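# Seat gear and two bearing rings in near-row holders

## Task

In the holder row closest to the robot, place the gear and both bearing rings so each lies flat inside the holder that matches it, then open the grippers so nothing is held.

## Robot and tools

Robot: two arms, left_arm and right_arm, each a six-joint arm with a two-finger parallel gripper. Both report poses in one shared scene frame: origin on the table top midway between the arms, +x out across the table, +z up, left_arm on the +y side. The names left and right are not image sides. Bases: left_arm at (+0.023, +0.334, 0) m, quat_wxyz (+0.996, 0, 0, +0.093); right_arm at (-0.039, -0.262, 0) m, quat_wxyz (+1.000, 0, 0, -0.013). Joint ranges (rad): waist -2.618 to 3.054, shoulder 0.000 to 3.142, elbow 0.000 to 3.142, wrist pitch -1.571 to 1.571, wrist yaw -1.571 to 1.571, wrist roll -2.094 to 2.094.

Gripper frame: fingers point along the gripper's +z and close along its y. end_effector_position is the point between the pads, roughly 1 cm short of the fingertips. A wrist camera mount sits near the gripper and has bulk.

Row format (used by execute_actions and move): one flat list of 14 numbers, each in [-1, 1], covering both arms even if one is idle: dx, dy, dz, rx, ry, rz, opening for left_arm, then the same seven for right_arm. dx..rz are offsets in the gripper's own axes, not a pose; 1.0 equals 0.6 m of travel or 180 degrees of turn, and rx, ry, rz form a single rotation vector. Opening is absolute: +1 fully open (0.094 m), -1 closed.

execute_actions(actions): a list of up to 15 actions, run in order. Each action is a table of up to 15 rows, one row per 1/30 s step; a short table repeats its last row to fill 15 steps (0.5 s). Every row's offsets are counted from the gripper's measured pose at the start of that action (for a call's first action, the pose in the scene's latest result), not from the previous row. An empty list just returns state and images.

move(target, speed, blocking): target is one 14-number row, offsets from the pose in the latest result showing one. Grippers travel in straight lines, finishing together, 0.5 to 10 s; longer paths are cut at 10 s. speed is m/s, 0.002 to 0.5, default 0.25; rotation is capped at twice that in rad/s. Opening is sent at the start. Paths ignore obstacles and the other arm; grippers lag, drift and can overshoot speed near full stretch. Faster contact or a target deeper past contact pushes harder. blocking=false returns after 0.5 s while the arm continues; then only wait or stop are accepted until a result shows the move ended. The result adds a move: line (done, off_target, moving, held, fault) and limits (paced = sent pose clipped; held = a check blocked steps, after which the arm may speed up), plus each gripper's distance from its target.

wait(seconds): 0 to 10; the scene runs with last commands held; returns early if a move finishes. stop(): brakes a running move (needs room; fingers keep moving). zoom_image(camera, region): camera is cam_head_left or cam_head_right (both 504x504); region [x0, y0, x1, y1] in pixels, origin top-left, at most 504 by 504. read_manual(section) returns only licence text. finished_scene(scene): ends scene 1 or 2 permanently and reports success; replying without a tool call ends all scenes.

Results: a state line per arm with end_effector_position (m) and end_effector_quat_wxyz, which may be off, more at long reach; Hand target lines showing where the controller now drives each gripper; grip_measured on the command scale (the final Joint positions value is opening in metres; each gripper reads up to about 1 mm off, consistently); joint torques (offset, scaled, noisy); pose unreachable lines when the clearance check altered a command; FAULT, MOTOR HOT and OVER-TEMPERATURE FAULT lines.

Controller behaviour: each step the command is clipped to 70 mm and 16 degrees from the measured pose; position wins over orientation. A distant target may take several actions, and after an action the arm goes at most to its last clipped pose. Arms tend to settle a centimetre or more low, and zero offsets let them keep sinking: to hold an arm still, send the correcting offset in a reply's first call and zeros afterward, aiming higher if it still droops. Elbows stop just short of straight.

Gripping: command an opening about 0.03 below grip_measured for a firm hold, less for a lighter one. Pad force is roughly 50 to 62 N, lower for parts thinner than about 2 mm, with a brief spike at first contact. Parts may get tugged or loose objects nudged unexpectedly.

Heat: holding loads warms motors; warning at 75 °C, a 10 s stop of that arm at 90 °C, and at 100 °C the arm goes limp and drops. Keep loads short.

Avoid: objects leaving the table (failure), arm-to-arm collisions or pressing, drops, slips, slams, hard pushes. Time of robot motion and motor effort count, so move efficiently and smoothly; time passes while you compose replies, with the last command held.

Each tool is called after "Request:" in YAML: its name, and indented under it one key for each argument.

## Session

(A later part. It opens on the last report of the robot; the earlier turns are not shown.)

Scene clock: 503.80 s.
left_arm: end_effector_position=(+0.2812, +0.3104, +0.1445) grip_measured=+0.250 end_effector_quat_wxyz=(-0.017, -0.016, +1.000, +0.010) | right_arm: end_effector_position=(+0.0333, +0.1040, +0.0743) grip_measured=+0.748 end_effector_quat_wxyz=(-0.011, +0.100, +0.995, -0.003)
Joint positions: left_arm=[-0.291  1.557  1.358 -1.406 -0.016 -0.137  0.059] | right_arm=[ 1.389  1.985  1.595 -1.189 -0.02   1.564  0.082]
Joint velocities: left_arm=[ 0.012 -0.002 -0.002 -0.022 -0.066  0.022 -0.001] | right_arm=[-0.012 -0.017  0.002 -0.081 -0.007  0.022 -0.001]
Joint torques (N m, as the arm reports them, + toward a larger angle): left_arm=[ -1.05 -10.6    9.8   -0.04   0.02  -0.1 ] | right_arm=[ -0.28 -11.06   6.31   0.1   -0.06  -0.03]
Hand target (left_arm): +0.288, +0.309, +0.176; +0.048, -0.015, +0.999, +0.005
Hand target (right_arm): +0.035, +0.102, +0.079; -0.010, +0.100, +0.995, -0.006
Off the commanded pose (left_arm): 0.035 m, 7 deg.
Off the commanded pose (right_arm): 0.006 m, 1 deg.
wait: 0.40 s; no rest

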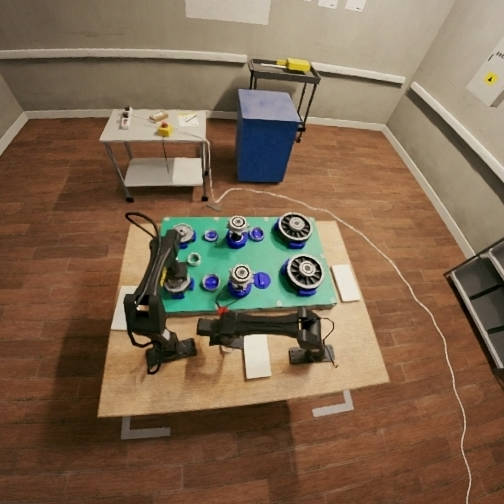

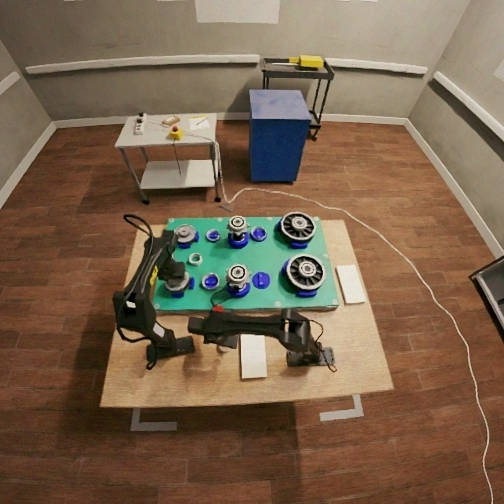

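Request:
execute_actions:
  actions:
    - [[-0.013,-0.004,-0.056,0.005,-0.043,0,0.18, 0,0,-0.008,0,0,0,0.75],[-0.015,-0.005,-0.058,0.006,-0.044,0,0.18, 0,0,-0.008,0,0,0,0.75],[-0.017,-0.006,-0.06,0.007,-0.045,0,0.18, 0,0,-0.008,0,0,0,0.75],[-0.019,-0.007,-0.06,0.008,-0.046,0,0.18, 0,0,-0.008,0,0,0,0.75],[-0.021,-0.008,-0.06,0.009,-0.047,0,0.18, 0,0,-0.008,0,0,0,0.75],[-0.023,-0.010,-0.06,0.01,-0.049,0,0.18, 0,0,-0.008,0,0,0,0.75]]

Scene clock: 513.93 s.
left_arm: end_effector_position=(+0.2849, +0.3093, +0.1444) grip_measured=+0.250 end_effector_quat_wxyz=(-0.009, -0.017, +1.000, +0.007) | right_arm: end_effector_position=(+0.0330, +0.1034, +0.0743) grip_measured=+0.748 end_effector_quat_wxyz=(-0.011, +0.100, +0.995, -0.004)
Joint positions: left_arm=[-0.291  1.557  1.358 -1.391 -0.012 -0.138  0.059] | right_arm=[ 1.389  1.985  1.595 -1.191 -0.021  1.564  0.082]
Joint velocities: left_arm=[-0.012 -0.002 -0.022 -0.022 -0.11  -0.037 -0.   ] | right_arm=[ 0.002 -0.002  0.002 -0.051  0.022  0.037  0.001]
Joint torques (N m, as the arm reports them, + toward a larger angle): left_arm=[ -0.7  -10.51  10.31  -0.03   0.1   -0.1 ] | right_arm=[ -0.12 -11.44   6.32   0.11  -0.01   0.05]
Hand target (left_arm): +0.294, +0.305, +0.179; +0.060, -0.016, +0.998, -0.006
Hand target (right_arm): +0.033, +0.104, +0.079; -0.011, +0.100, +0.995, -0.003
Off the commanded pose (left_arm): 0.038 m, 8 deg.
Off the commanded pose (right_arm): 0.005 m, 0 deg.

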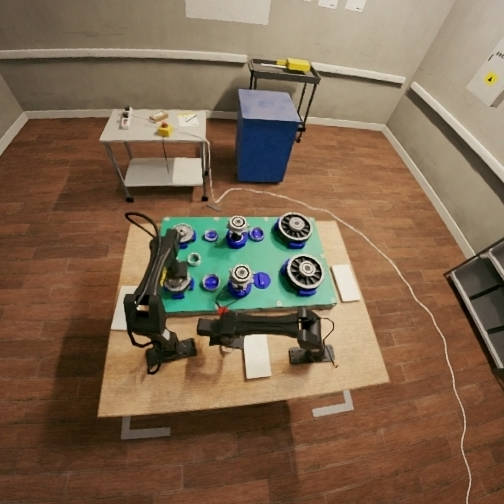

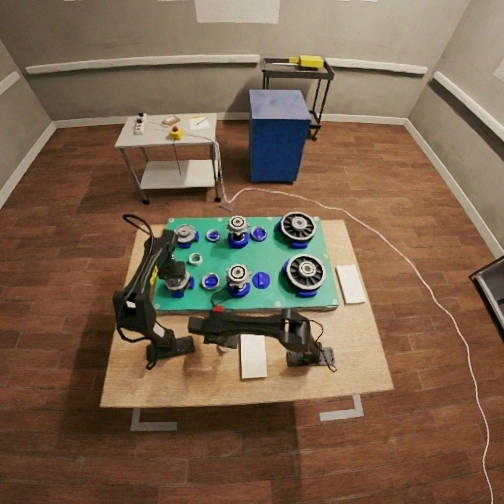

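Request:
execute_actions:
  actions:
    - [[-0.018,-0.010,-0.056,0.011,-0.046,0,0.18, 0,0,-0.008,0,0,0,0.75],[-0.018,-0.011,-0.053,0.012,-0.046,0,0.18, 0,0,-0.008,0,0,0,0.75],[-0.018,-0.012,-0.050,0.013,-0.046,0,0.18, 0,0,-0.008,0,0,0,0.75],[-0.018,-0.012,-0.047,0.013,-0.046,0,0.18, 0,0,-0.008,0,0,0,0.75],[-0.018,-0.012,-0.044,0.013,-0.046,0,0.18, 0,0,-0.008,0,0,0,0.75],[-0.018,-0.012,-0.041,0.013,-0.046,0,0.18, 0,0,-0.008,0,0,0,0.75],[-0.018,-0.012,-0.038,0.013,-0.046,0,0.18, 0,0,-0.008,0,0,0,0.75],[-0.018,-0.012,-0.035,0.013,-0.046,0,0.18, 0,0,-0.008,0,0,0,0.75],[-0.018,-0.012,-0.032,0.013,-0.046,0,0.18, 0,0,-0.008,0,0,0,0.75],[-0.018,-0.012,-0.029,0.013,-0.046,0,0.18, 0,0,-0.008,0,0,0,0.75],[-0.018,-0.012,-0.026,0.013,-0.046,0,0.18, 0,0,-0.008,0,0,0,0.75],[-0.018,-0.012,-0.023,0.013,-0.046,0,0.18, 0,0,-0.008,0,0,0,0.75],[-0.018,-0.012,-0.020,0.013,-0.046,0,0.18, 0,0,-0.008,0,0,0,0.75],[-0.018,-0.012,-0.017,0.013,-0.046,0,0.18, 0,0,-0.008,0,0,0,0.75],[-0.018,-0.012,-0.014,0.013,-0.046,0,0.18, 0,0,-0.008,0,0,0,0.75]]

Request:
wait:
  seconds: 0.4

Scene clock: 524.60 s.
left_arm: end_effector_position=(+0.2822, +0.3080, +0.1321) grip_measured=+0.250 end_effector_quat_wxyz=(+0.000, -0.017, +1.000, +0.002) | right_arm: end_effector_position=(+0.0329, +0.1035, +0.0743) grip_measured=+0.748 end_effector_quat_wxyz=(-0.011, +0.100, +0.995, -0.004)
Joint positions: left_arm=[-0.291  1.528  1.28  -1.323 -0.003 -0.14   0.059] | right_arm=[ 1.389  1.985  1.595 -1.191 -0.022  1.564  0.082]
Joint velocities: left_arm=[-0.017 -0.125 -0.125  0.125 -0.022  0.051  0.   ] | right_arm=[ 0.017  0.022 -0.017 -0.051  0.037  0.037  0.   ]
Joint torques (N m, as the arm reports them, + toward a larger angle): left_arm=[-0.55 -8.34  7.35  0.24  0.12 -0.02] | right_arm=[  0.2  -11.27   6.23   0.1   -0.06  -0.01]
Hand target (left_arm): +0.295, +0.303, +0.153; +0.062, -0.017, +0.998, -0.013
Hand target (right_arm): +0.033, +0.103, +0.079; -0.011, +0.100, +0.995, -0.004
Off the commanded pose (left_arm): 0.025 m, 7 deg.
Off the commanded pose (right_arm): 0.005 m, 0 deg.

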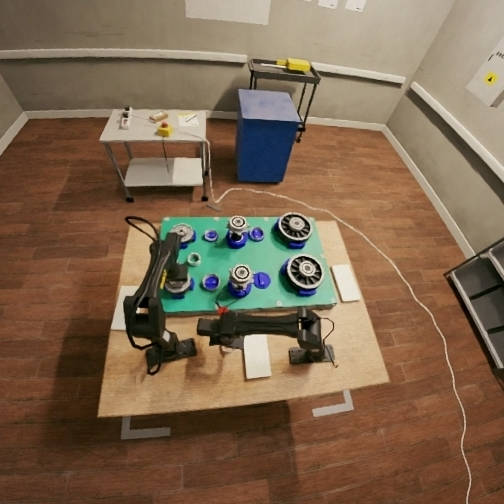

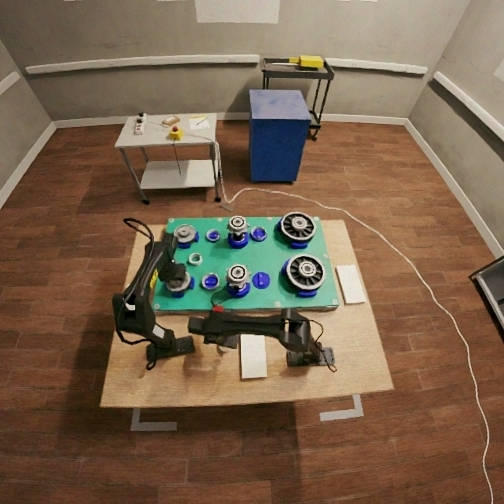

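Scene clock: 525.00 s.
left_arm: end_effector_position=(+0.2830, +0.3081, +0.1313) grip_measured=+0.250 end_effector_quat_wxyz=(+0.005, -0.017, +1.000, +0.001) | right_arm: end_effector_position=(+0.0329, +0.1035, +0.0743) grip_measured=+0.748 end_effector_quat_wxyz=(-0.011, +0.100, +0.995, -0.004)
Joint positions: left_arm=[-0.291  1.522  1.272 -1.311 -0.004 -0.14   0.059] | right_arm=[ 1.389  1.985  1.595 -1.191 -0.022  1.564  0.082]
Joint velocities: left_arm=[-0.002  0.027 -0.007 -0.022 -0.022 -0.051 -0.001] | right_arm=[-0.032  0.002 -0.002  0.022  0.095 -0.037  0.   ]
Joint torques (N m, as the arm reports them, + toward a larger angle): left_arm=[-0.64 -8.62  7.63  0.42  0.13 -0.11] | right_arm=[  0.01 -11.23   6.2    0.09  -0.04   0.  ]
Hand target (left_arm): +0.295, +0.303, +0.153; +0.062, -0.017, +0.998, -0.013
Hand target (right_arm): +0.033, +0.103, +0.079; -0.011, +0.100, +0.995, -0.004
Off the commanded pose (left_arm): 0.026 m, 7 deg.
Off the commanded pose (right_arm): 0.005 m, 0 deg.
wait: 0.40 s; at rest by 0.17 s

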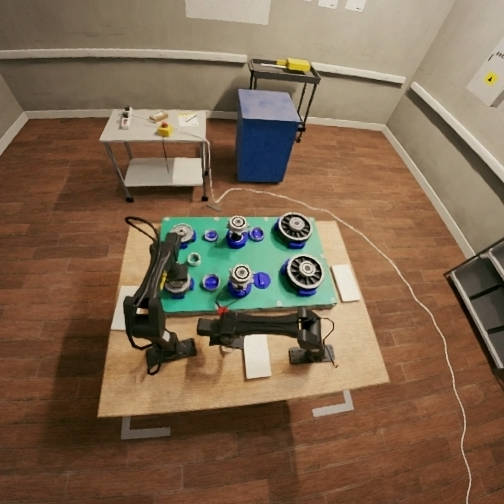

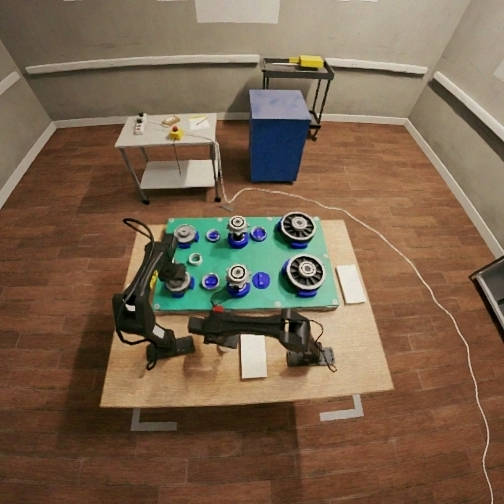

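Request:
execute_actions:
  actions:
    - [[-0.018,-0.008,-0.034,0.008,-0.034,0,0.18, 0,0,-0.008,0,0,0,0.75],[-0.017,-0.007,-0.032,0.007,-0.032,0,0.18, 0,0,-0.008,0,0,0,0.75],[-0.016,-0.006,-0.030,0.006,-0.030,0,0.18, 0,0,-0.008,0,0,0,0.75],[-0.015,-0.005,-0.028,0.005,-0.028,0,0.18, 0,0,-0.008,0,0,0,0.75],[-0.014,-0.004,-0.026,0.004,-0.026,0,0.18, 0,0,-0.008,0,0,0,0.75],[-0.013,-0.003,-0.024,0.003,-0.024,0,0.18, 0,0,-0.008,0,0,0,0.75],[-0.012,-0.002,-0.022,0.002,-0.022,0,0.18, 0,0,-0.008,0,0,0,0.75],[-0.011,-0.001,-0.020,0.001,-0.020,0,0.18, 0,0,-0.008,0,0,0,0.75],[-0.010,0,-0.018,0,-0.020,0,0.18, 0,0,-0.008,0,0,0,0.75],[-0.009,0,-0.016,0,-0.020,0,0.18, 0,0,-0.008,0,0,0,0.75],[-0.008,0,-0.014,0,-0.020,0,0.18, 0,0,-0.008,0,0,0,0.75],[-0.008,0,-0.012,0,-0.020,0,0.18, 0,0,-0.008,0,0,0,0.75],[-0.008,0,-0.010,0,-0.020,0,0.18, 0,0,-0.008,0,0,0,0.75],[-0.008,0,-0.008,0,-0.020,0,0.18, 0,0,-0.008,0,0,0,0.75],[-0.008,0,-0.006,0,-0.020,0,0.18, 0,0,-0.008,0,0,0,0.75]]

Request:
wait:
  seconds: 0.4

Request:
zoom_image:
  camera: "cam_head_right"
  region: [158, 265, 200, 302]

Request:
zoom_image:
  camera: "cam_head_left"
  region: [158, 265, 200, 302]

Scene clock: 534.73 s.
left_arm: end_effector_position=(+0.2828, +0.3082, +0.1301) grip_measured=+0.250 end_effector_quat_wxyz=(+0.008, -0.017, +1.000, +0.001) | right_arm: end_effector_position=(+0.0327, +0.1035, +0.0743) grip_measured=+0.748 end_effector_quat_wxyz=(-0.012, +0.100, +0.995, -0.004)
Joint positions: left_arm=[-0.291  1.515  1.261 -1.3   -0.005 -0.14   0.059] | right_arm=[ 1.389  1.985  1.595 -1.191 -0.023  1.564  0.082]
Joint velocities: left_arm=[-0.007 -0.09  -0.076  0.125  0.007 -0.037 -0.   ] | right_arm=[-0.007 -0.007 -0.002 -0.081 -0.037  0.037 -0.001]
Joint torques (N m, as the arm reports them, + toward a larger angle): left_arm=[-0.17 -6.41  4.86  0.28  0.02 -0.02] | right_arm=[  0.02 -11.05   6.17   0.13  -0.04   0.05]
Hand target (left_arm): +0.288, +0.308, +0.135; +0.036, -0.018, +0.999, +0.001
Hand target (right_arm): +0.033, +0.103, +0.079; -0.012, +0.100, +0.995, -0.004
Off the commanded pose (left_arm): 0.007 m, 3 deg.
Off the commanded pose (right_arm): 0.005 m, 0 deg.

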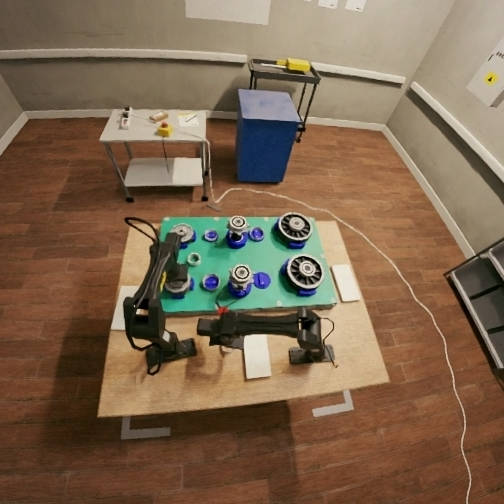

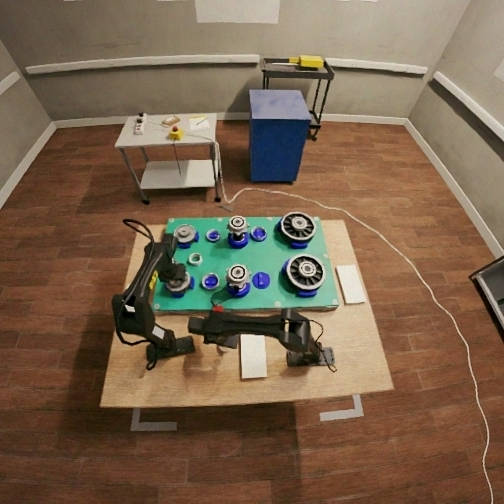

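Scene clock: 535.13 s.
left_arm: end_effector_position=(+0.2828, +0.3082, +0.1301) grip_measured=+0.250 end_effector_quat_wxyz=(+0.011, -0.017, +1.000, +0.001) | right_arm: end_effector_position=(+0.0327, +0.1035, +0.0743) grip_measured=+0.748 end_effector_quat_wxyz=(-0.012, +0.100, +0.995, -0.004)
Joint positions: left_arm=[-0.291  1.511  1.256 -1.295 -0.005 -0.14   0.059] | right_arm=[ 1.389  1.985  1.595 -1.191 -0.023  1.564  0.082]
Joint velocities: left_arm=[-0.002  0.002  0.002  0.007 -0.022  0.022  0.   ] | right_arm=[-0.007  0.007 -0.007 -0.007 -0.022 -0.022 -0.001]
Joint torques (N m, as the arm reports them, + toward a larger angle): left_arm=[-0.17 -6.43  5.14  0.34 -0.04 -0.05] | right_arm=[ -0.15 -11.29   6.35   0.14  -0.01   0.04]
Hand target (left_arm): +0.288, +0.308, +0.135; +0.036, -0.018, +0.999, +0.001
Hand target (right_arm): +0.033, +0.103, +0.079; -0.012, +0.100, +0.995, -0.004
Off the commanded pose (left_arm): 0.007 m, 3 deg.
Off the commanded pose (right_arm): 0.005 m, 0 deg.
wait: 0.40 s; at rest by 0.17 s

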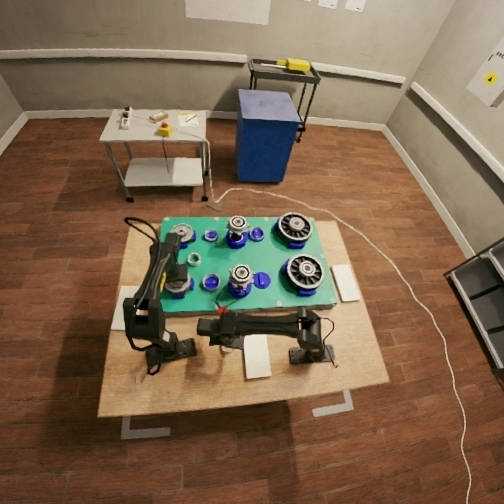

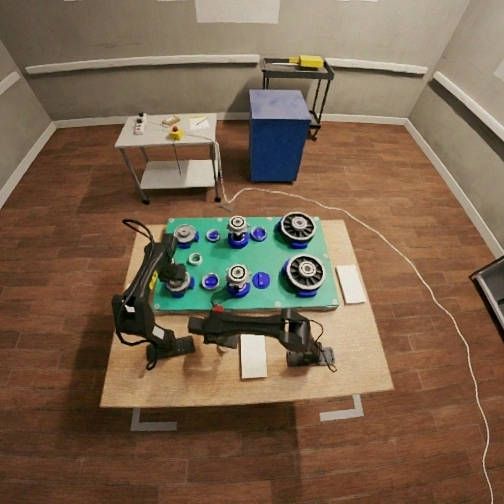

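Region (158, 265, 200, 302) of cam_head_right's 504x504 image, scaled by 12.000, with more detail than that image has; it fills the top 444 rows of this view, and the rest is white.

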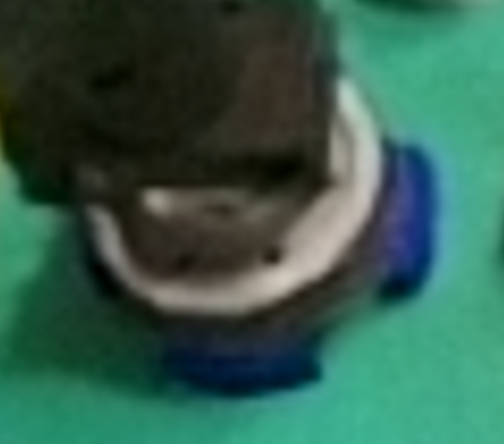

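Region (158, 265, 200, 302) of cam_head_left's 504x504 image, scaled by 12.000, with more detail than that image has; it fills the top 444 rows of this view, and the rest is white.

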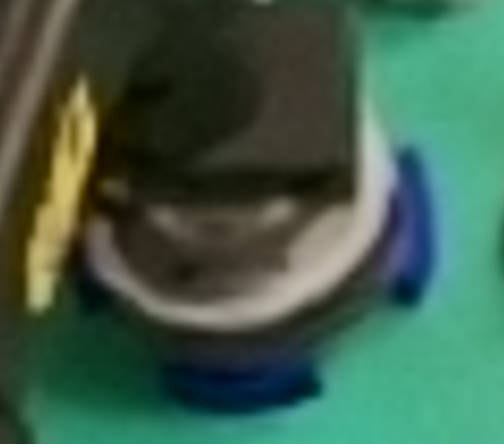

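Request:
execute_actions:
  actions:
    - [[-0.010,0.002,-0.014,0,-0.018,0,0.18, 0,0,-0.008,0,0,0,0.75],[-0.012,0.003,-0.020,0,-0.020,0,0.18, 0,0,-0.008,0,0,0,0.75],[-0.014,0.004,-0.026,0,-0.022,0,0.18, 0,0,-0.008,0,0,0,0.75],[-0.016,0.005,-0.032,0,-0.024,0,0.18, 0,0,-0.008,0,0,0,0.75],[-0.018,0.006,-0.038,0,-0.026,0,0.18, 0,0,-0.008,0,0,0,0.75],[-0.020,0.007,-0.044,0,-0.028,0,0.18, 0,0,-0.008,0,0,0,0.75],[-0.022,0.008,-0.050,0,-0.030,0,0.18, 0,0,-0.008,0,0,0,0.75],[-0.024,0.010,-0.055,0,-0.031,0,0.18, 0,0,-0.008,0,0,0,0.75],[-0.025,0.012,-0.058,0,-0.031,0,0.18, 0,0,-0.008,0,0,0,0.75]]

Request:
wait:
  seconds: 0.3

Scene clock: 559.43 s.
left_arm: end_effector_position=(+0.2828, +0.3119, +0.1321) grip_measured=+0.250 end_effector_quat_wxyz=(+0.006, -0.017, +1.000, +0.001) | right_arm: end_effector_position=(+0.0326, +0.1035, +0.0743) grip_measured=+0.748 end_effector_quat_wxyz=(-0.012, +0.100, +0.995, -0.004)
Joint positions: left_arm=[-0.276  1.519  1.272 -1.313 -0.004 -0.124  0.059] | right_arm=[ 1.389  1.985  1.595 -1.191 -0.024  1.564  0.082]
Joint velocities: left_arm=[-0.007  0.002  0.022  0.022 -0.037 -0.022 -0.001] | right_arm=[ 0.002  0.007  0.002  0.037  0.007 -0.081 -0.   ]
Joint torques (N m, as the arm reports them, + toward a larger angle): left_arm=[ 1.08 -8.18 12.5  -0.15 -0.06  0.02] | right_arm=[ -0.33 -11.17   6.02   0.1    0.     0.06]
Hand target (left_arm): +0.295, +0.316, +0.164; +0.060, -0.018, +0.998, +0.002
Hand target (right_arm): +0.033, +0.103, +0.079; -0.012, +0.100, +0.995, -0.004
Off the commanded pose (left_arm): 0.036 m, 6 deg.
Off the commanded pose (right_arm): 0.005 m, 0 deg.

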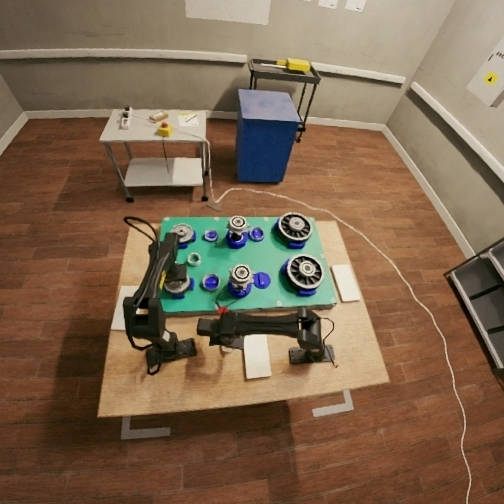

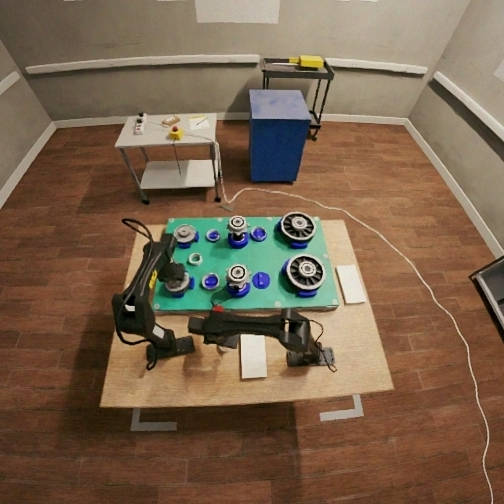

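Scene clock: 559.73 s.
left_arm: end_effector_position=(+0.2826, +0.3119, +0.1323) grip_measured=+0.250 end_effector_quat_wxyz=(+0.005, -0.015, +1.000, +0.001) | right_arm: end_effector_position=(+0.0326, +0.1035, +0.0743) grip_measured=+0.748 end_effector_quat_wxyz=(-0.012, +0.100, +0.995, -0.004)
Joint positions: left_arm=[-0.276  1.519  1.273 -1.314 -0.003 -0.121  0.059] | right_arm=[ 1.389  1.985  1.595 -1.191 -0.024  1.564  0.082]
Joint velocities: left_arm=[-0.007 -0.012 -0.012 -0.081  0.022 -0.037 -0.001] | right_arm=[ 0.002 -0.002  0.002  0.022  0.007  0.007 -0.001]
Joint torques (N m, as the arm reports them, + toward a larger angle): left_arm=[ 1.19 -8.01 12.33 -0.13 -0.03  0.04] | right_arm=[  0.09 -11.38   6.18   0.12   0.     0.05]
Hand target (left_arm): +0.295, +0.316, +0.164; +0.060, -0.018, +0.998, +0.002
Hand target (right_arm): +0.033, +0.103, +0.079; -0.012, +0.100, +0.995, -0.004
Off the commanded pose (left_arm): 0.036 m, 6 deg.
Off the commanded pose (right_arm): 0.005 m, 0 deg.
wait: 0.30 s; at rest by 0.17 s

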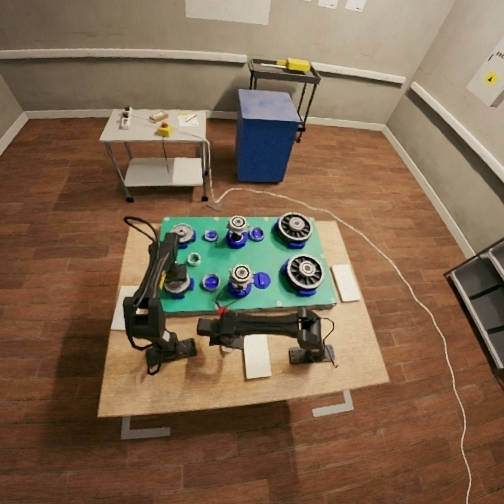

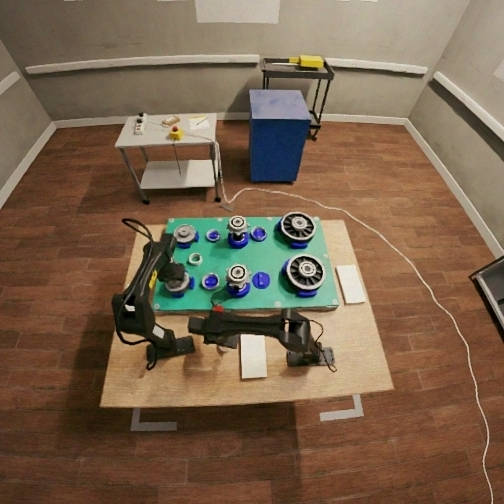

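Request:
execute_actions:
  actions:
    - [[-0.027,0.004,-0.056,0,-0.035,0,0.18, 0,0,-0.008,0,0,0,0.75],[-0.029,0.003,-0.056,0,-0.035,0,0.18, 0,0,-0.008,0,0,0,0.75],[-0.031,0.002,-0.056,0,-0.035,0,0.18, 0,0,-0.008,0,0,0,0.75],[-0.033,0.002,-0.056,0,-0.035,0,0.18, 0,0,-0.008,0,0,0,0.75],[-0.035,0.002,-0.056,0,-0.035,0,0.18, 0,0,-0.008,0,0,0,0.75],[-0.037,0.002,-0.056,0,-0.035,0,0.18, 0,0,-0.008,0,0,0,0.75]]

Request:
zoom_image:
  camera: "cam_head_right"
  region: [158, 265, 200, 302]

Request:
zoom_image:
  camera: "cam_head_left"
  region: [158, 265, 200, 302]

Scene clock: 566.93 s.
left_arm: end_effector_position=(+0.2870, +0.3124, +0.1311) grip_measured=+0.250 end_effector_quat_wxyz=(-0.003, -0.015, +1.000, +0.005) | right_arm: end_effector_position=(+0.0324, +0.1036, +0.0744) grip_measured=+0.748 end_effector_quat_wxyz=(-0.013, +0.100, +0.995, -0.004)
Joint positions: left_arm=[-0.276  1.551  1.298 -1.325 -0.009 -0.121  0.059] | right_arm=[ 1.389  1.985  1.595 -1.191 -0.025  1.564  0.082]
Joint velocities: left_arm=[ 0.007 -0.007  0.007 -0.007 -0.007 -0.022  0.001] | right_arm=[ 0.007 -0.007 -0.007  0.007 -0.125 -0.081  0.001]
Joint torques (N m, as the arm reports them, + toward a larger angle): left_arm=[ 0.53 -8.34 12.54 -0.04  0.01  0.01] | right_arm=[  0.06 -11.16   6.28   0.1   -0.03   0.05]
Hand target (left_arm): +0.302, +0.314, +0.165; +0.060, -0.016, +0.998, +0.001
Hand target (right_arm): +0.033, +0.104, +0.079; -0.013, +0.100, +0.995, -0.004
Off the commanded pose (left_arm): 0.039 m, 7 deg.
Off the commanded pose (right_arm): 0.005 m, 0 deg.

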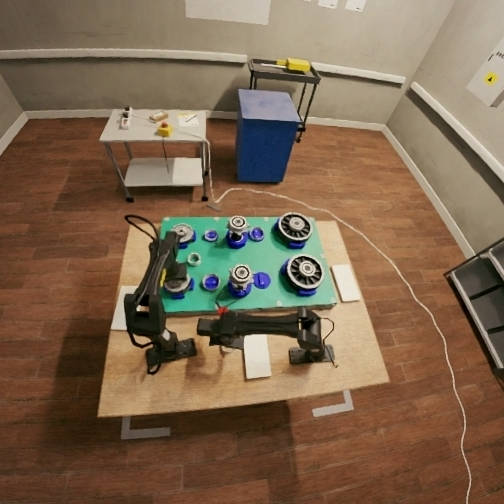

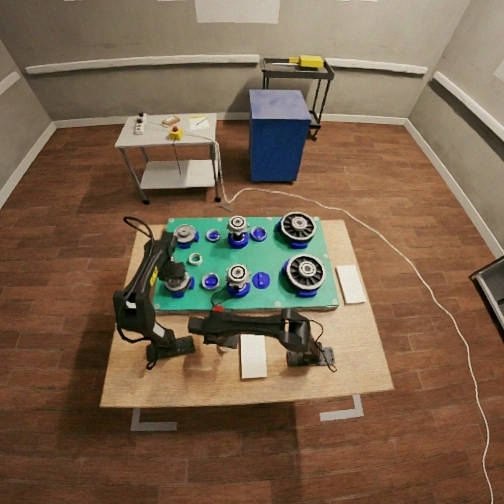

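Region (158, 265, 200, 302) of cam_head_right's 504x504 image, scaled by 12.000, with more detail than that image has; it fills the top 444 rows of this view, and the rest is white.

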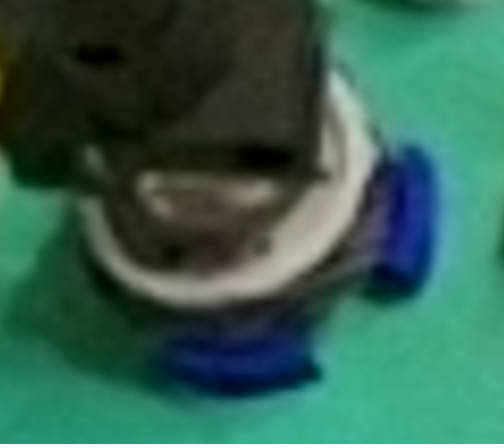

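Region (158, 265, 200, 302) of cam_head_left's 504x504 image, scaled by 12.000, with more detail than that image has; it fills the top 444 rows of this view, and the rest is white.

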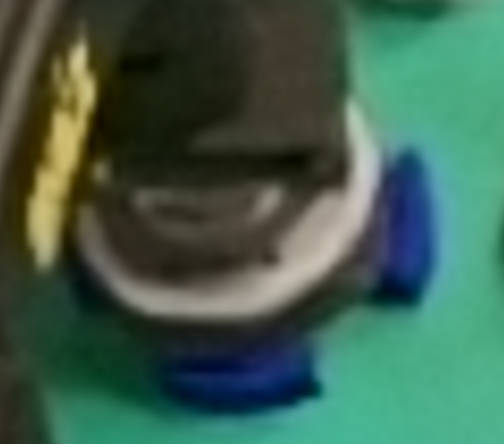

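Request:
execute_actions:
  actions: []

Scene clock: 584.13 s.
left_arm: end_effector_position=(+0.2870, +0.3124, +0.1311) grip_measured=+0.250 end_effector_quat_wxyz=(-0.003, -0.015, +1.000, +0.005) | right_arm: end_effector_position=(+0.0324, +0.1036, +0.0744) grip_measured=+0.748 end_effector_quat_wxyz=(-0.013, +0.100, +0.995, -0.004)
Joint positions: left_arm=[-0.276  1.551  1.298 -1.325 -0.009 -0.121  0.059] | right_arm=[ 1.389  1.985  1.595 -1.191 -0.025  1.564  0.082]
Joint velocities: left_arm=[-0.002 -0.017  0.007 -0.037  0.007  0.007 -0.001] | right_arm=[ 0.007 -0.002 -0.007  0.007 -0.037  0.081  0.001]
Joint torques (N m, as the arm reports them, + toward a larger angle): left_arm=[ 0.48 -8.69 12.66 -0.06  0.01 -0.01] | right_arm=[ -0.19 -11.19   6.22   0.08  -0.04   0.  ]
Hand target (left_arm): +0.302, +0.314, +0.165; +0.060, -0.016, +0.998, +0.001
Hand target (right_arm): +0.033, +0.104, +0.079; -0.013, +0.100, +0.995, -0.004
Off the commanded pose (left_arm): 0.039 m, 7 deg.
Off the commanded pose (right_arm): 0.005 m, 0 deg.

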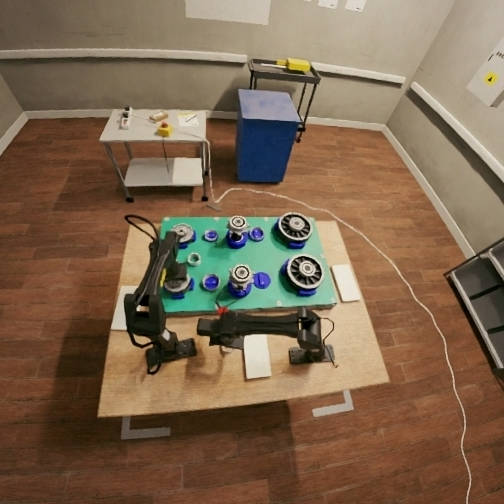

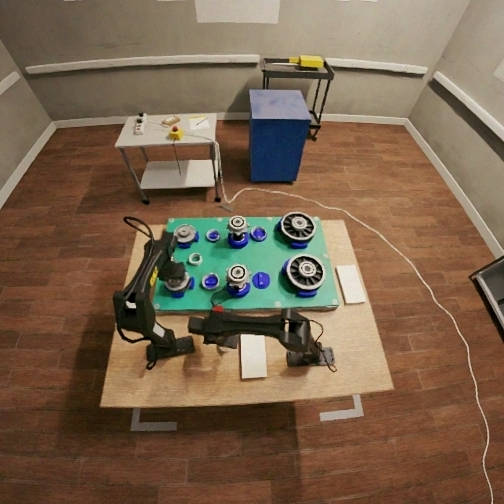

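Request:
execute_actions:
  actions:
    - [[-0.025,0.003,-0.054,0,-0.040,0,0.18, 0,0,-0.008,0,0,0,0.75],[-0.025,0.003,-0.051,0,-0.040,0,0.18, 0,0,-0.008,0,0,0,0.75],[-0.025,0.003,-0.048,0,-0.040,0,0.18, 0,0,-0.008,0,0,0,0.75],[-0.025,0.003,-0.045,0,-0.040,0,0.18, 0,0,-0.008,0,0,0,0.75],[-0.025,0.003,-0.042,0,-0.040,0,0.18, 0,0,-0.008,0,0,0,0.75],[-0.025,0.003,-0.039,0,-0.040,0,0.18, 0,0,-0.008,0,0,0,0.75],[-0.025,0.003,-0.036,0,-0.040,0,0.18, 0,0,-0.008,0,0,0,0.75],[-0.025,0.003,-0.033,0,-0.040,0,0.18, 0,0,-0.008,0,0,0,0.75],[-0.025,0.003,-0.030,0,-0.040,0,0.18, 0,0,-0.008,0,0,0,0.75],[-0.025,0.003,-0.028,0,-0.040,0,0.18, 0,0,-0.008,0,0,0,0.75],[-0.025,0.003,-0.026,0,-0.040,0,0.18, 0,0,-0.008,0,0,0,0.75],[-0.025,0.003,-0.024,0,-0.040,0,0.18, 0,0,-0.008,0,0,0,0.75],[-0.025,0.003,-0.022,0,-0.040,0,0.18, 0,0,-0.008,0,0,0,0.75],[-0.025,0.003,-0.021,0,-0.040,0,0.18, 0,0,-0.008,0,0,0,0.75],[-0.025,0.003,-0.020,0,-0.040,0,0.18, 0,0,-0.008,0,0,0,0.75]]

Request:
wait:
  seconds: 1

Scene clock: 593.83 s.
left_arm: end_effector_position=(+0.2880, +0.3124, +0.1284) grip_measured=+0.250 end_effector_quat_wxyz=(+0.006, -0.015, +1.000, +0.004) | right_arm: end_effector_position=(+0.0322, +0.1036, +0.0744) grip_measured=+0.748 end_effector_quat_wxyz=(-0.013, +0.100, +0.995, -0.004)
Joint positions: left_arm=[-0.276  1.538  1.276 -1.298 -0.009 -0.12   0.059] | right_arm=[ 1.389  1.985  1.595 -1.191 -0.026  1.564  0.082]
Joint velocities: left_arm=[ 0.022 -0.046 -0.056  0.095 -0.037  0.022  0.001] | right_arm=[ 0.002 -0.017  0.002 -0.051 -0.037 -0.022  0.   ]
Joint torques (N m, as the arm reports them, + toward a larger angle): left_arm=[ 0.42 -7.73  6.54  0.53 -0.06 -0.01] | right_arm=[ -0.28 -11.19   6.34   0.07  -0.03   0.04]
Hand target (left_arm): +0.301, +0.314, +0.143; +0.059, -0.016, +0.998, +0.005
Hand target (right_arm): +0.033, +0.104, +0.079; -0.013, +0.100, +0.995, -0.004
Off the commanded pose (left_arm): 0.020 m, 6 deg.
Off the commanded pose (right_arm): 0.005 m, 0 deg.

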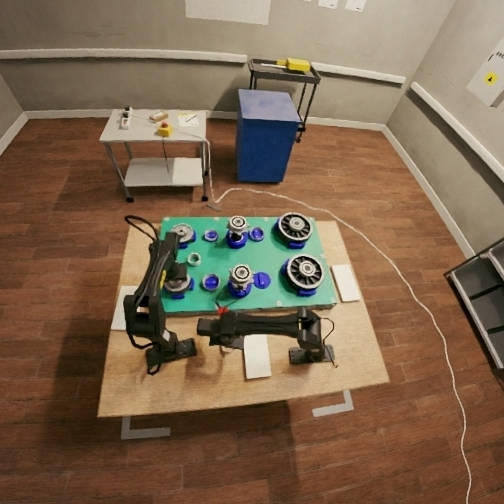

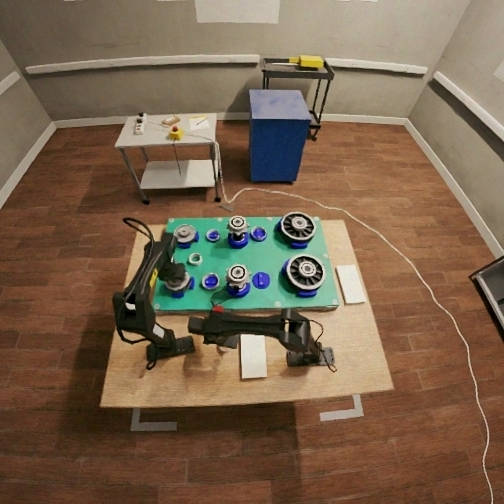

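Scene clock: 594.83 s.
left_arm: end_effector_position=(+0.2880, +0.3124, +0.1284) grip_measured=+0.250 end_effector_quat_wxyz=(+0.007, -0.015, +1.000, +0.004) | right_arm: end_effector_position=(+0.0322, +0.1036, +0.0744) grip_measured=+0.748 end_effector_quat_wxyz=(-0.013, +0.100, +0.995, -0.004)
Joint positions: left_arm=[-0.276  1.536  1.273 -1.295 -0.009 -0.12   0.059] | right_arm=[ 1.389  1.985  1.595 -1.191 -0.026  1.564  0.082]
Joint velocities: left_arm=[-0.012  0.012  0.012 -0.037 -0.037 -0.066 -0.   ] | right_arm=[-0.012  0.012  0.007 -0.007  0.037  0.037  0.   ]
Joint torques (N m, as the arm reports them, + toward a larger angle): left_arm=[ 0.46 -7.88  6.39  0.54 -0.06 -0.06] | right_arm=[  0.01 -11.16   6.27   0.14  -0.05  -0.01]
Hand target (left_arm): +0.301, +0.314, +0.143; +0.059, -0.016, +0.998, +0.005
Hand target (right_arm): +0.033, +0.104, +0.079; -0.013, +0.100, +0.995, -0.004
Off the commanded pose (left_arm): 0.020 m, 6 deg.
Off the commanded pose (right_arm): 0.005 m, 0 deg.
wait: 1.00 s; at rest by 0.17 s

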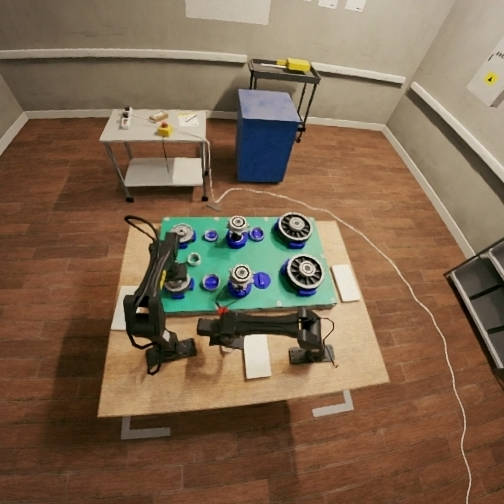

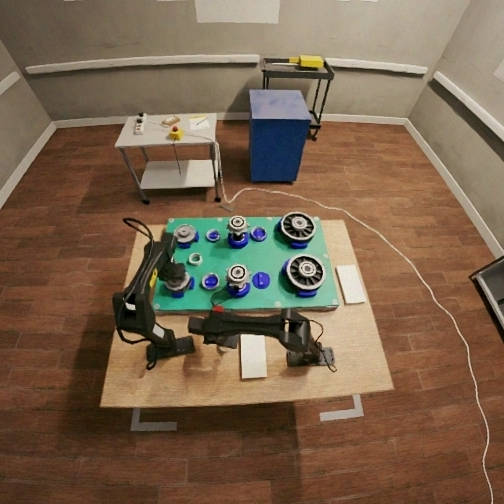

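Request:
zoom_image:
  camera: "cam_head_right"
  region: [150, 215, 230, 305]

Request:
zoom_image:
  camera: "cam_head_left"
  region: [150, 215, 230, 305]

Region (150, 215, 230, 305) of cam_head_right's 504x504 image, scaled by 5.600, with more detail than that image has.

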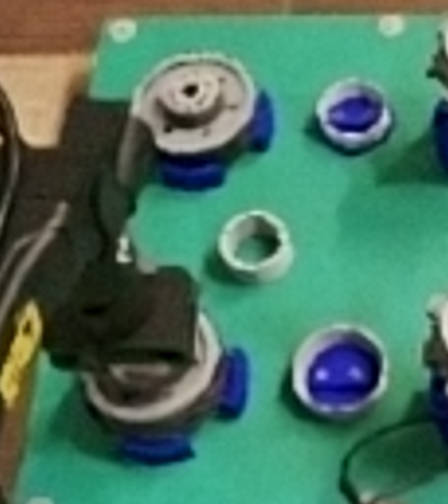

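Region (150, 215, 230, 305) of cam_head_left's 504x504 image, scaled by 5.600, with more detail than that image has.

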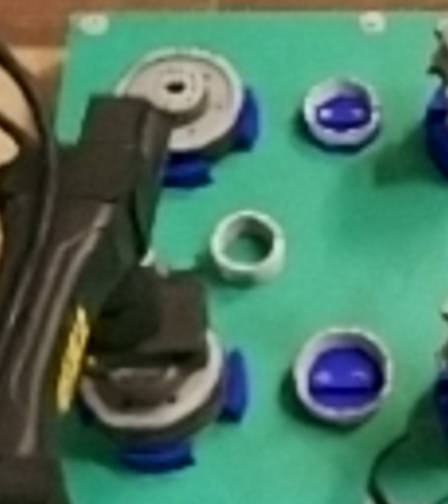

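Request:
execute_actions:
  actions:
    - [[-0.022,0.004,-0.030,0,-0.034,0,0.18, 0,0,-0.008,0,0,0,0.75],[-0.022,0.005,-0.032,0,-0.034,0,0.18, 0,0,-0.008,0,0,0,0.75],[-0.022,0.006,-0.034,0,-0.034,0,0.18, 0,0,-0.008,0,0,0,0.75],[-0.022,0.007,-0.034,0,-0.034,0,0.18, 0,0,-0.008,0,0,0,0.75],[-0.022,0.008,-0.034,0,-0.034,0,0.18, 0,0,-0.008,0,0,0,0.75],[-0.022,0.009,-0.034,0,-0.034,0,0.18, 0,0,-0.008,0,0,0,0.75],[-0.022,0.010,-0.034,0,-0.034,0,0.18, 0,0,-0.008,0,0,0,0.75],[-0.022,0.011,-0.034,0,-0.034,0,0.18, 0,0,-0.008,0,0,0,0.75],[-0.022,0.012,-0.034,0,-0.034,0,0.18, 0,0,-0.008,0,0,0,0.75],[-0.022,0.013,-0.034,0,-0.034,0,0.18, 0,0,-0.008,0,0,0,0.75],[-0.022,0.014,-0.034,0,-0.034,0,0.18, 0,0,-0.008,0,0,0,0.75]]

Request:
wait:
  seconds: 0.5

Scene clock: 613.70 s.
left_arm: end_effector_position=(+0.2880, +0.3131, +0.1287) grip_measured=+0.250 end_effector_quat_wxyz=(+0.007, -0.015, +1.000, -0.003) | right_arm: end_effector_position=(+0.0321, +0.1036, +0.0744) grip_measured=+0.748 end_effector_quat_wxyz=(-0.014, +0.100, +0.995, -0.004)
Joint positions: left_arm=[-0.265  1.535  1.273 -1.295  0.004 -0.108  0.059] | right_arm=[ 1.389  1.985  1.595 -1.191 -0.027  1.564  0.082]
Joint velocities: left_arm=[ 0.017 -0.002 -0.027  0.007 -0.081  0.037  0.   ] | right_arm=[-0.017  0.007  0.012 -0.11   0.037  0.007  0.001]
Joint torques (N m, as the arm reports them, + toward a larger angle): left_arm=[ 1.41 -8.32  7.63  0.33 -0.16  0.07] | right_arm=[ -0.02 -11.22   6.14   0.11  -0.01   0.03]
Hand target (left_arm): +0.299, +0.321, +0.149; +0.060, -0.016, +0.998, +0.004
Hand target (right_arm): +0.032, +0.104, +0.079; -0.013, +0.100, +0.995, -0.004
Off the commanded pose (left_arm): 0.025 m, 6 deg.
Off the commanded pose (right_arm): 0.005 m, 0 deg.

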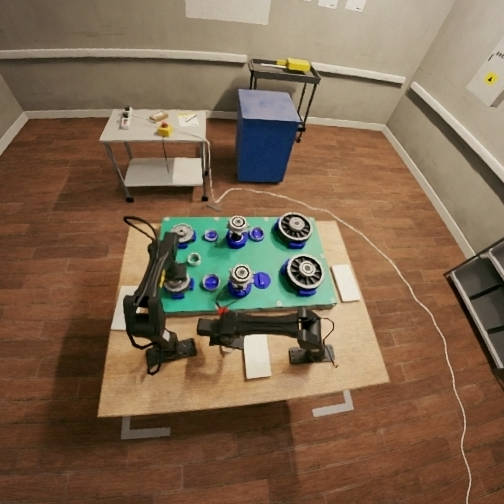

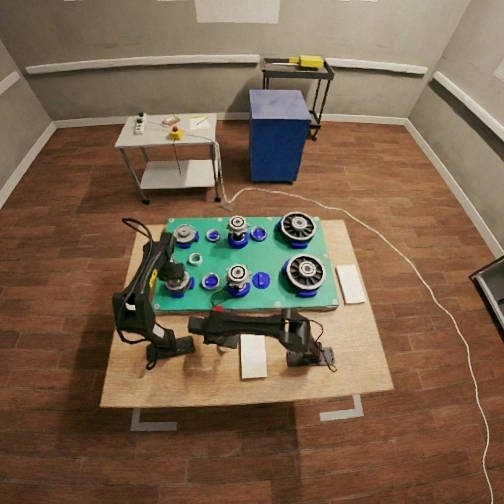

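Scene clock: 614.20 s.
left_arm: end_effector_position=(+0.2880, +0.3130, +0.1287) grip_measured=+0.250 end_effector_quat_wxyz=(+0.007, -0.014, +1.000, -0.003) | right_arm: end_effector_position=(+0.0321, +0.1036, +0.0744) grip_measured=+0.748 end_effector_quat_wxyz=(-0.014, +0.100, +0.995, -0.004)
Joint positions: left_arm=[-0.265  1.535  1.273 -1.295  0.005 -0.107  0.059] | right_arm=[ 1.389  1.985  1.595 -1.191 -0.027  1.564  0.082]
Joint velocities: left_arm=[ 0.002 -0.012 -0.007  0.007 -0.037  0.051 -0.001] | right_arm=[-0.002 -0.022 -0.002 -0.022  0.066  0.007 -0.001]
Joint torques (N m, as the arm reports them, + toward a larger angle): left_arm=[ 1.66 -8.31  7.7   0.28 -0.13  0.12] | right_arm=[  0.03 -11.22   6.34   0.1   -0.03   0.05]
Hand target (left_arm): +0.299, +0.321, +0.149; +0.060, -0.016, +0.998, +0.004
Hand target (right_arm): +0.032, +0.104, +0.079; -0.013, +0.100, +0.995, -0.004
Off the commanded pose (left_arm): 0.025 m, 6 deg.
Off the commanded pose (right_arm): 0.005 m, 0 deg.
wait: 0.50 s; at rest by 0.17 s

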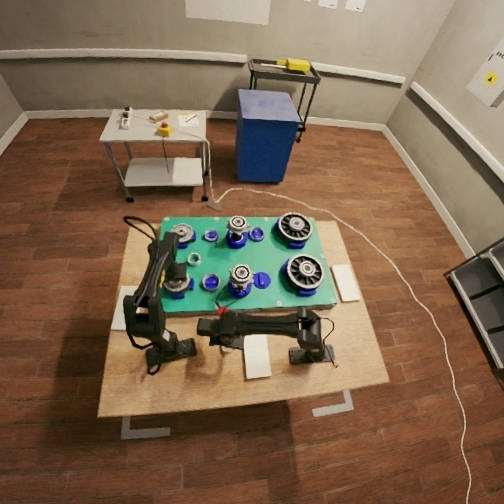

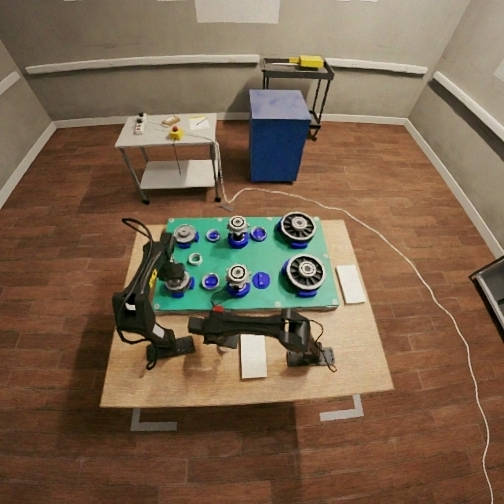

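Request:
execute_actions:
  actions:
    - [[-0.018,0.010,-0.030,0,-0.030,0,0.18, 0,0,-0.008,0,0,0,0.75],[-0.016,0.008,-0.027,0,-0.027,0,0.18, 0,0,-0.008,0,0,0,0.75],[-0.014,0.006,-0.024,0,-0.024,0,0.18, 0,0,-0.008,0,0,0,0.75],[-0.012,0.004,-0.021,0,-0.021,0,0.18, 0,0,-0.008,0,0,0,0.75],[-0.010,0.002,-0.018,0,-0.018,0,0.18, 0,0,-0.008,0,0,0,0.75],[-0.008,0.0,-0.015,0,-0.015,0,0.18, 0,0,-0.008,0,0,0,0.75],[-0.006,0.0,-0.012,0,-0.012,0,0.18, 0,0,-0.008,0,0,0,0.75],[-0.004,0.0,-0.009,0,-0.009,0,0.18, 0,0,-0.008,0,0,0,0.75],[-0.002,0.0,-0.006,0,-0.006,0,0.18, 0,0,-0.008,0,0,0,0.75],[0,0,-0.004,0,-0.003,0,0.18, 0,0,-0.008,0,0,0,0.75],[0,0,-0.004,0,0,0,0.18, 0,0,-0.008,0,0,0,0.75]]

Scene clock: 620.57 s.
left_arm: end_effector_position=(+0.2876, +0.3129, +0.1281) grip_measured=+0.250 end_effector_quat_wxyz=(+0.005, -0.014, +1.000, -0.005) | right_arm: end_effector_position=(+0.0320, +0.1037, +0.0744) grip_measured=+0.748 end_effector_quat_wxyz=(-0.014, +0.100, +0.995, -0.004)
Joint positions: left_arm=[-0.263  1.537  1.273 -1.296  0.008 -0.106  0.059] | right_arm=[ 1.389  1.985  1.595 -1.191 -0.027  1.564  0.082]
Joint velocities: left_arm=[-0.002 -0.002 -0.012 -0.037 -0.037 -0.037 -0.001] | right_arm=[-0.017  0.002 -0.007  0.066  0.051  0.022  0.   ]
Joint torques (N m, as the arm reports them, + toward a larger angle): left_arm=[-0.37 -5.02  6.55 -0.03 -0.01 -0.01] | right_arm=[  0.01 -11.2    6.13   0.09  -0.1    0.04]
Hand target (left_arm): +0.288, +0.313, +0.131; +0.007, -0.014, +1.000, -0.003
Hand target (right_arm): +0.032, +0.104, +0.079; -0.014, +0.100, +0.995, -0.004
Off the commanded pose (left_arm): 0.003 m, 0 deg.
Off the commanded pose (right_arm): 0.005 m, 0 deg.

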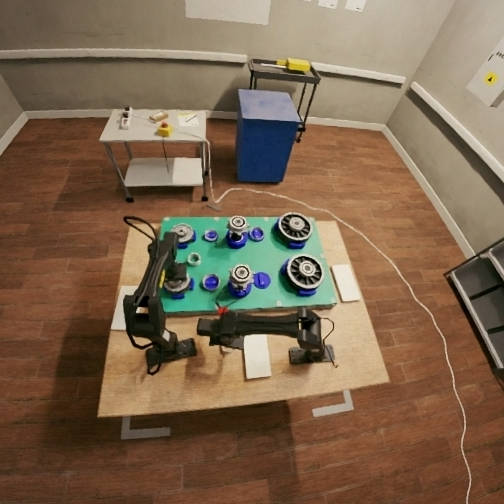

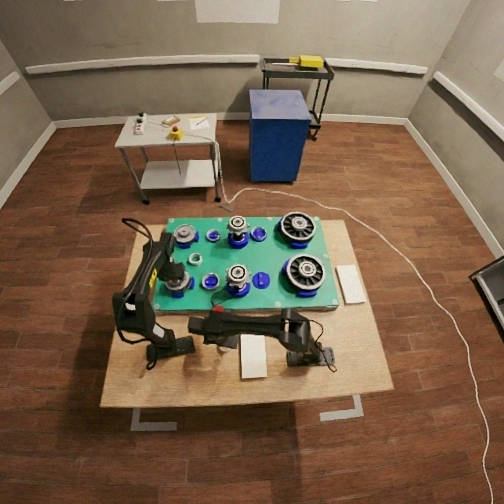

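Request:
execute_actions:
  actions:
    - [[0,0,-0.004,0,0,0,0.30, 0,0,-0.008,0,0,0,0.75],[0,0,-0.004,0,0,0,0.36, 0,0,-0.008,0,0,0,0.75],[0,0,-0.004,0,0,0,0.42, 0,0,-0.008,0,0,0,0.75],[0,0,-0.004,0,0,0,0.5, 0,0,-0.008,0,0,0,0.75]]

Request:
move:
  target: [0,0,-0.08,0,0,0,0.5, 0.05,-0.28,-0.08,0,0,0.1,0.75]
  speed: 0.12

Scene clock: 627.40 s.
left_arm: end_effector_position=(+0.2873, +0.3111, +0.1282) grip_measured=+0.498 end_effector_quat_wxyz=(+0.004, -0.014, +1.000, -0.010) | right_arm: end_effector_position=(+0.0318, +0.1037, +0.0744) grip_measured=+0.748 end_effector_quat_wxyz=(-0.015, +0.100, +0.995, -0.004)
Joint positions: left_arm=[-0.264  1.537  1.273 -1.297  0.018 -0.106  0.07 ] | right_arm=[ 1.389  1.985  1.595 -1.191 -0.028  1.564  0.082]
Joint velocities: left_arm=[ 0.012 -0.017 -0.002  0.022 -0.037  0.007  0.001] | right_arm=[-0.007 -0.002 -0.022  0.007  0.022 -0.007 -0.   ]
Joint torques (N m, as the arm reports them, + toward a larger angle): left_arm=[-0.03 -4.86  6.65 -0.06 -0.03  0.  ] | right_arm=[ -0.1  -11.15   6.24   0.07  -0.03   0.01]
Hand target (left_arm): +0.287, +0.313, +0.131; +0.005, -0.015, +1.000, -0.005
Hand target (right_arm): +0.032, +0.104, +0.079; -0.014, +0.100, +0.995, -0.004
Off the commanded pose (left_arm): 0.003 m, 1 deg.
Off the commanded pose (right_arm): 0.005 m, 0 deg.

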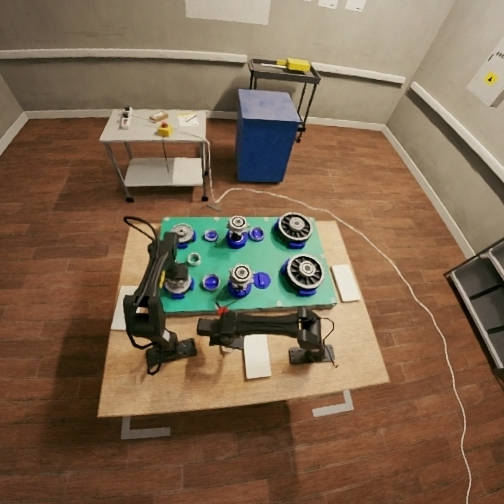

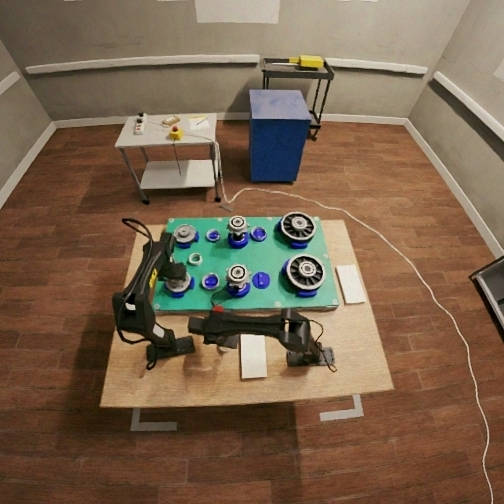

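Scene clock: 629.37 s.
left_arm: end_effector_position=(+0.2836, +0.3114, +0.1716) grip_measured=+0.498 end_effector_quat_wxyz=(+0.002, -0.014, +1.000, -0.009) | right_arm: end_effector_position=(-0.0259, -0.0445, +0.1243) grip_measured=+0.748 end_effector_quat_wxyz=(-0.017, +0.252, +0.968, +0.007)
Joint positions: left_arm=[-0.264  1.537  1.446 -1.474  0.018 -0.106  0.07 ] | right_arm=[ 1.506  1.347  1.093 -1.298 -0.031  1.991  0.082]
Joint velocities: left_arm=[-0.002 -0.007 -0.012  0.022  0.007 -0.022 -0.   ] | right_arm=[ 0.002  0.002 -0.002 -0.037 -0.037  0.037  0.001]
Joint torques (N m, as the arm reports them, + toward a larger angle): left_arm=[ 0.58 -4.31  8.03 -0.12  0.03  0.03] | right_arm=[ 0.61 -5.84  4.1   0.1   0.    0.14]
Hand target (left_arm): +0.286, +0.313, +0.176; +0.005, -0.014, +1.000, -0.010
Hand target (right_arm): -0.028, -0.055, +0.123; -0.013, +0.254, +0.967, -0.006
Off the commanded pose (left_arm): 0.006 m, 0 deg.
Off the commanded pose (right_arm): 0.011 m, 2 deg.
move: off_target (right_arm)

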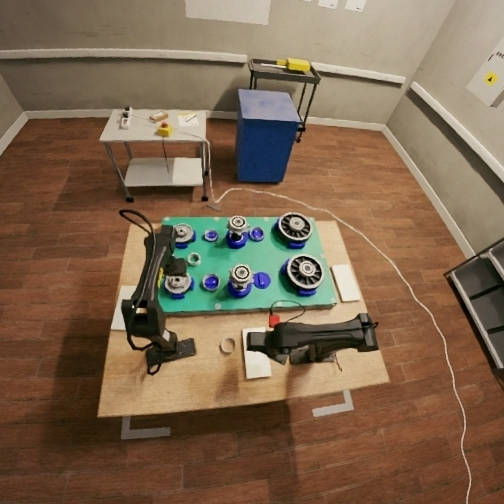

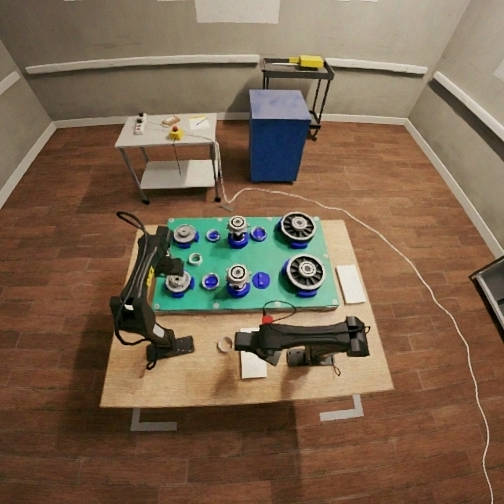

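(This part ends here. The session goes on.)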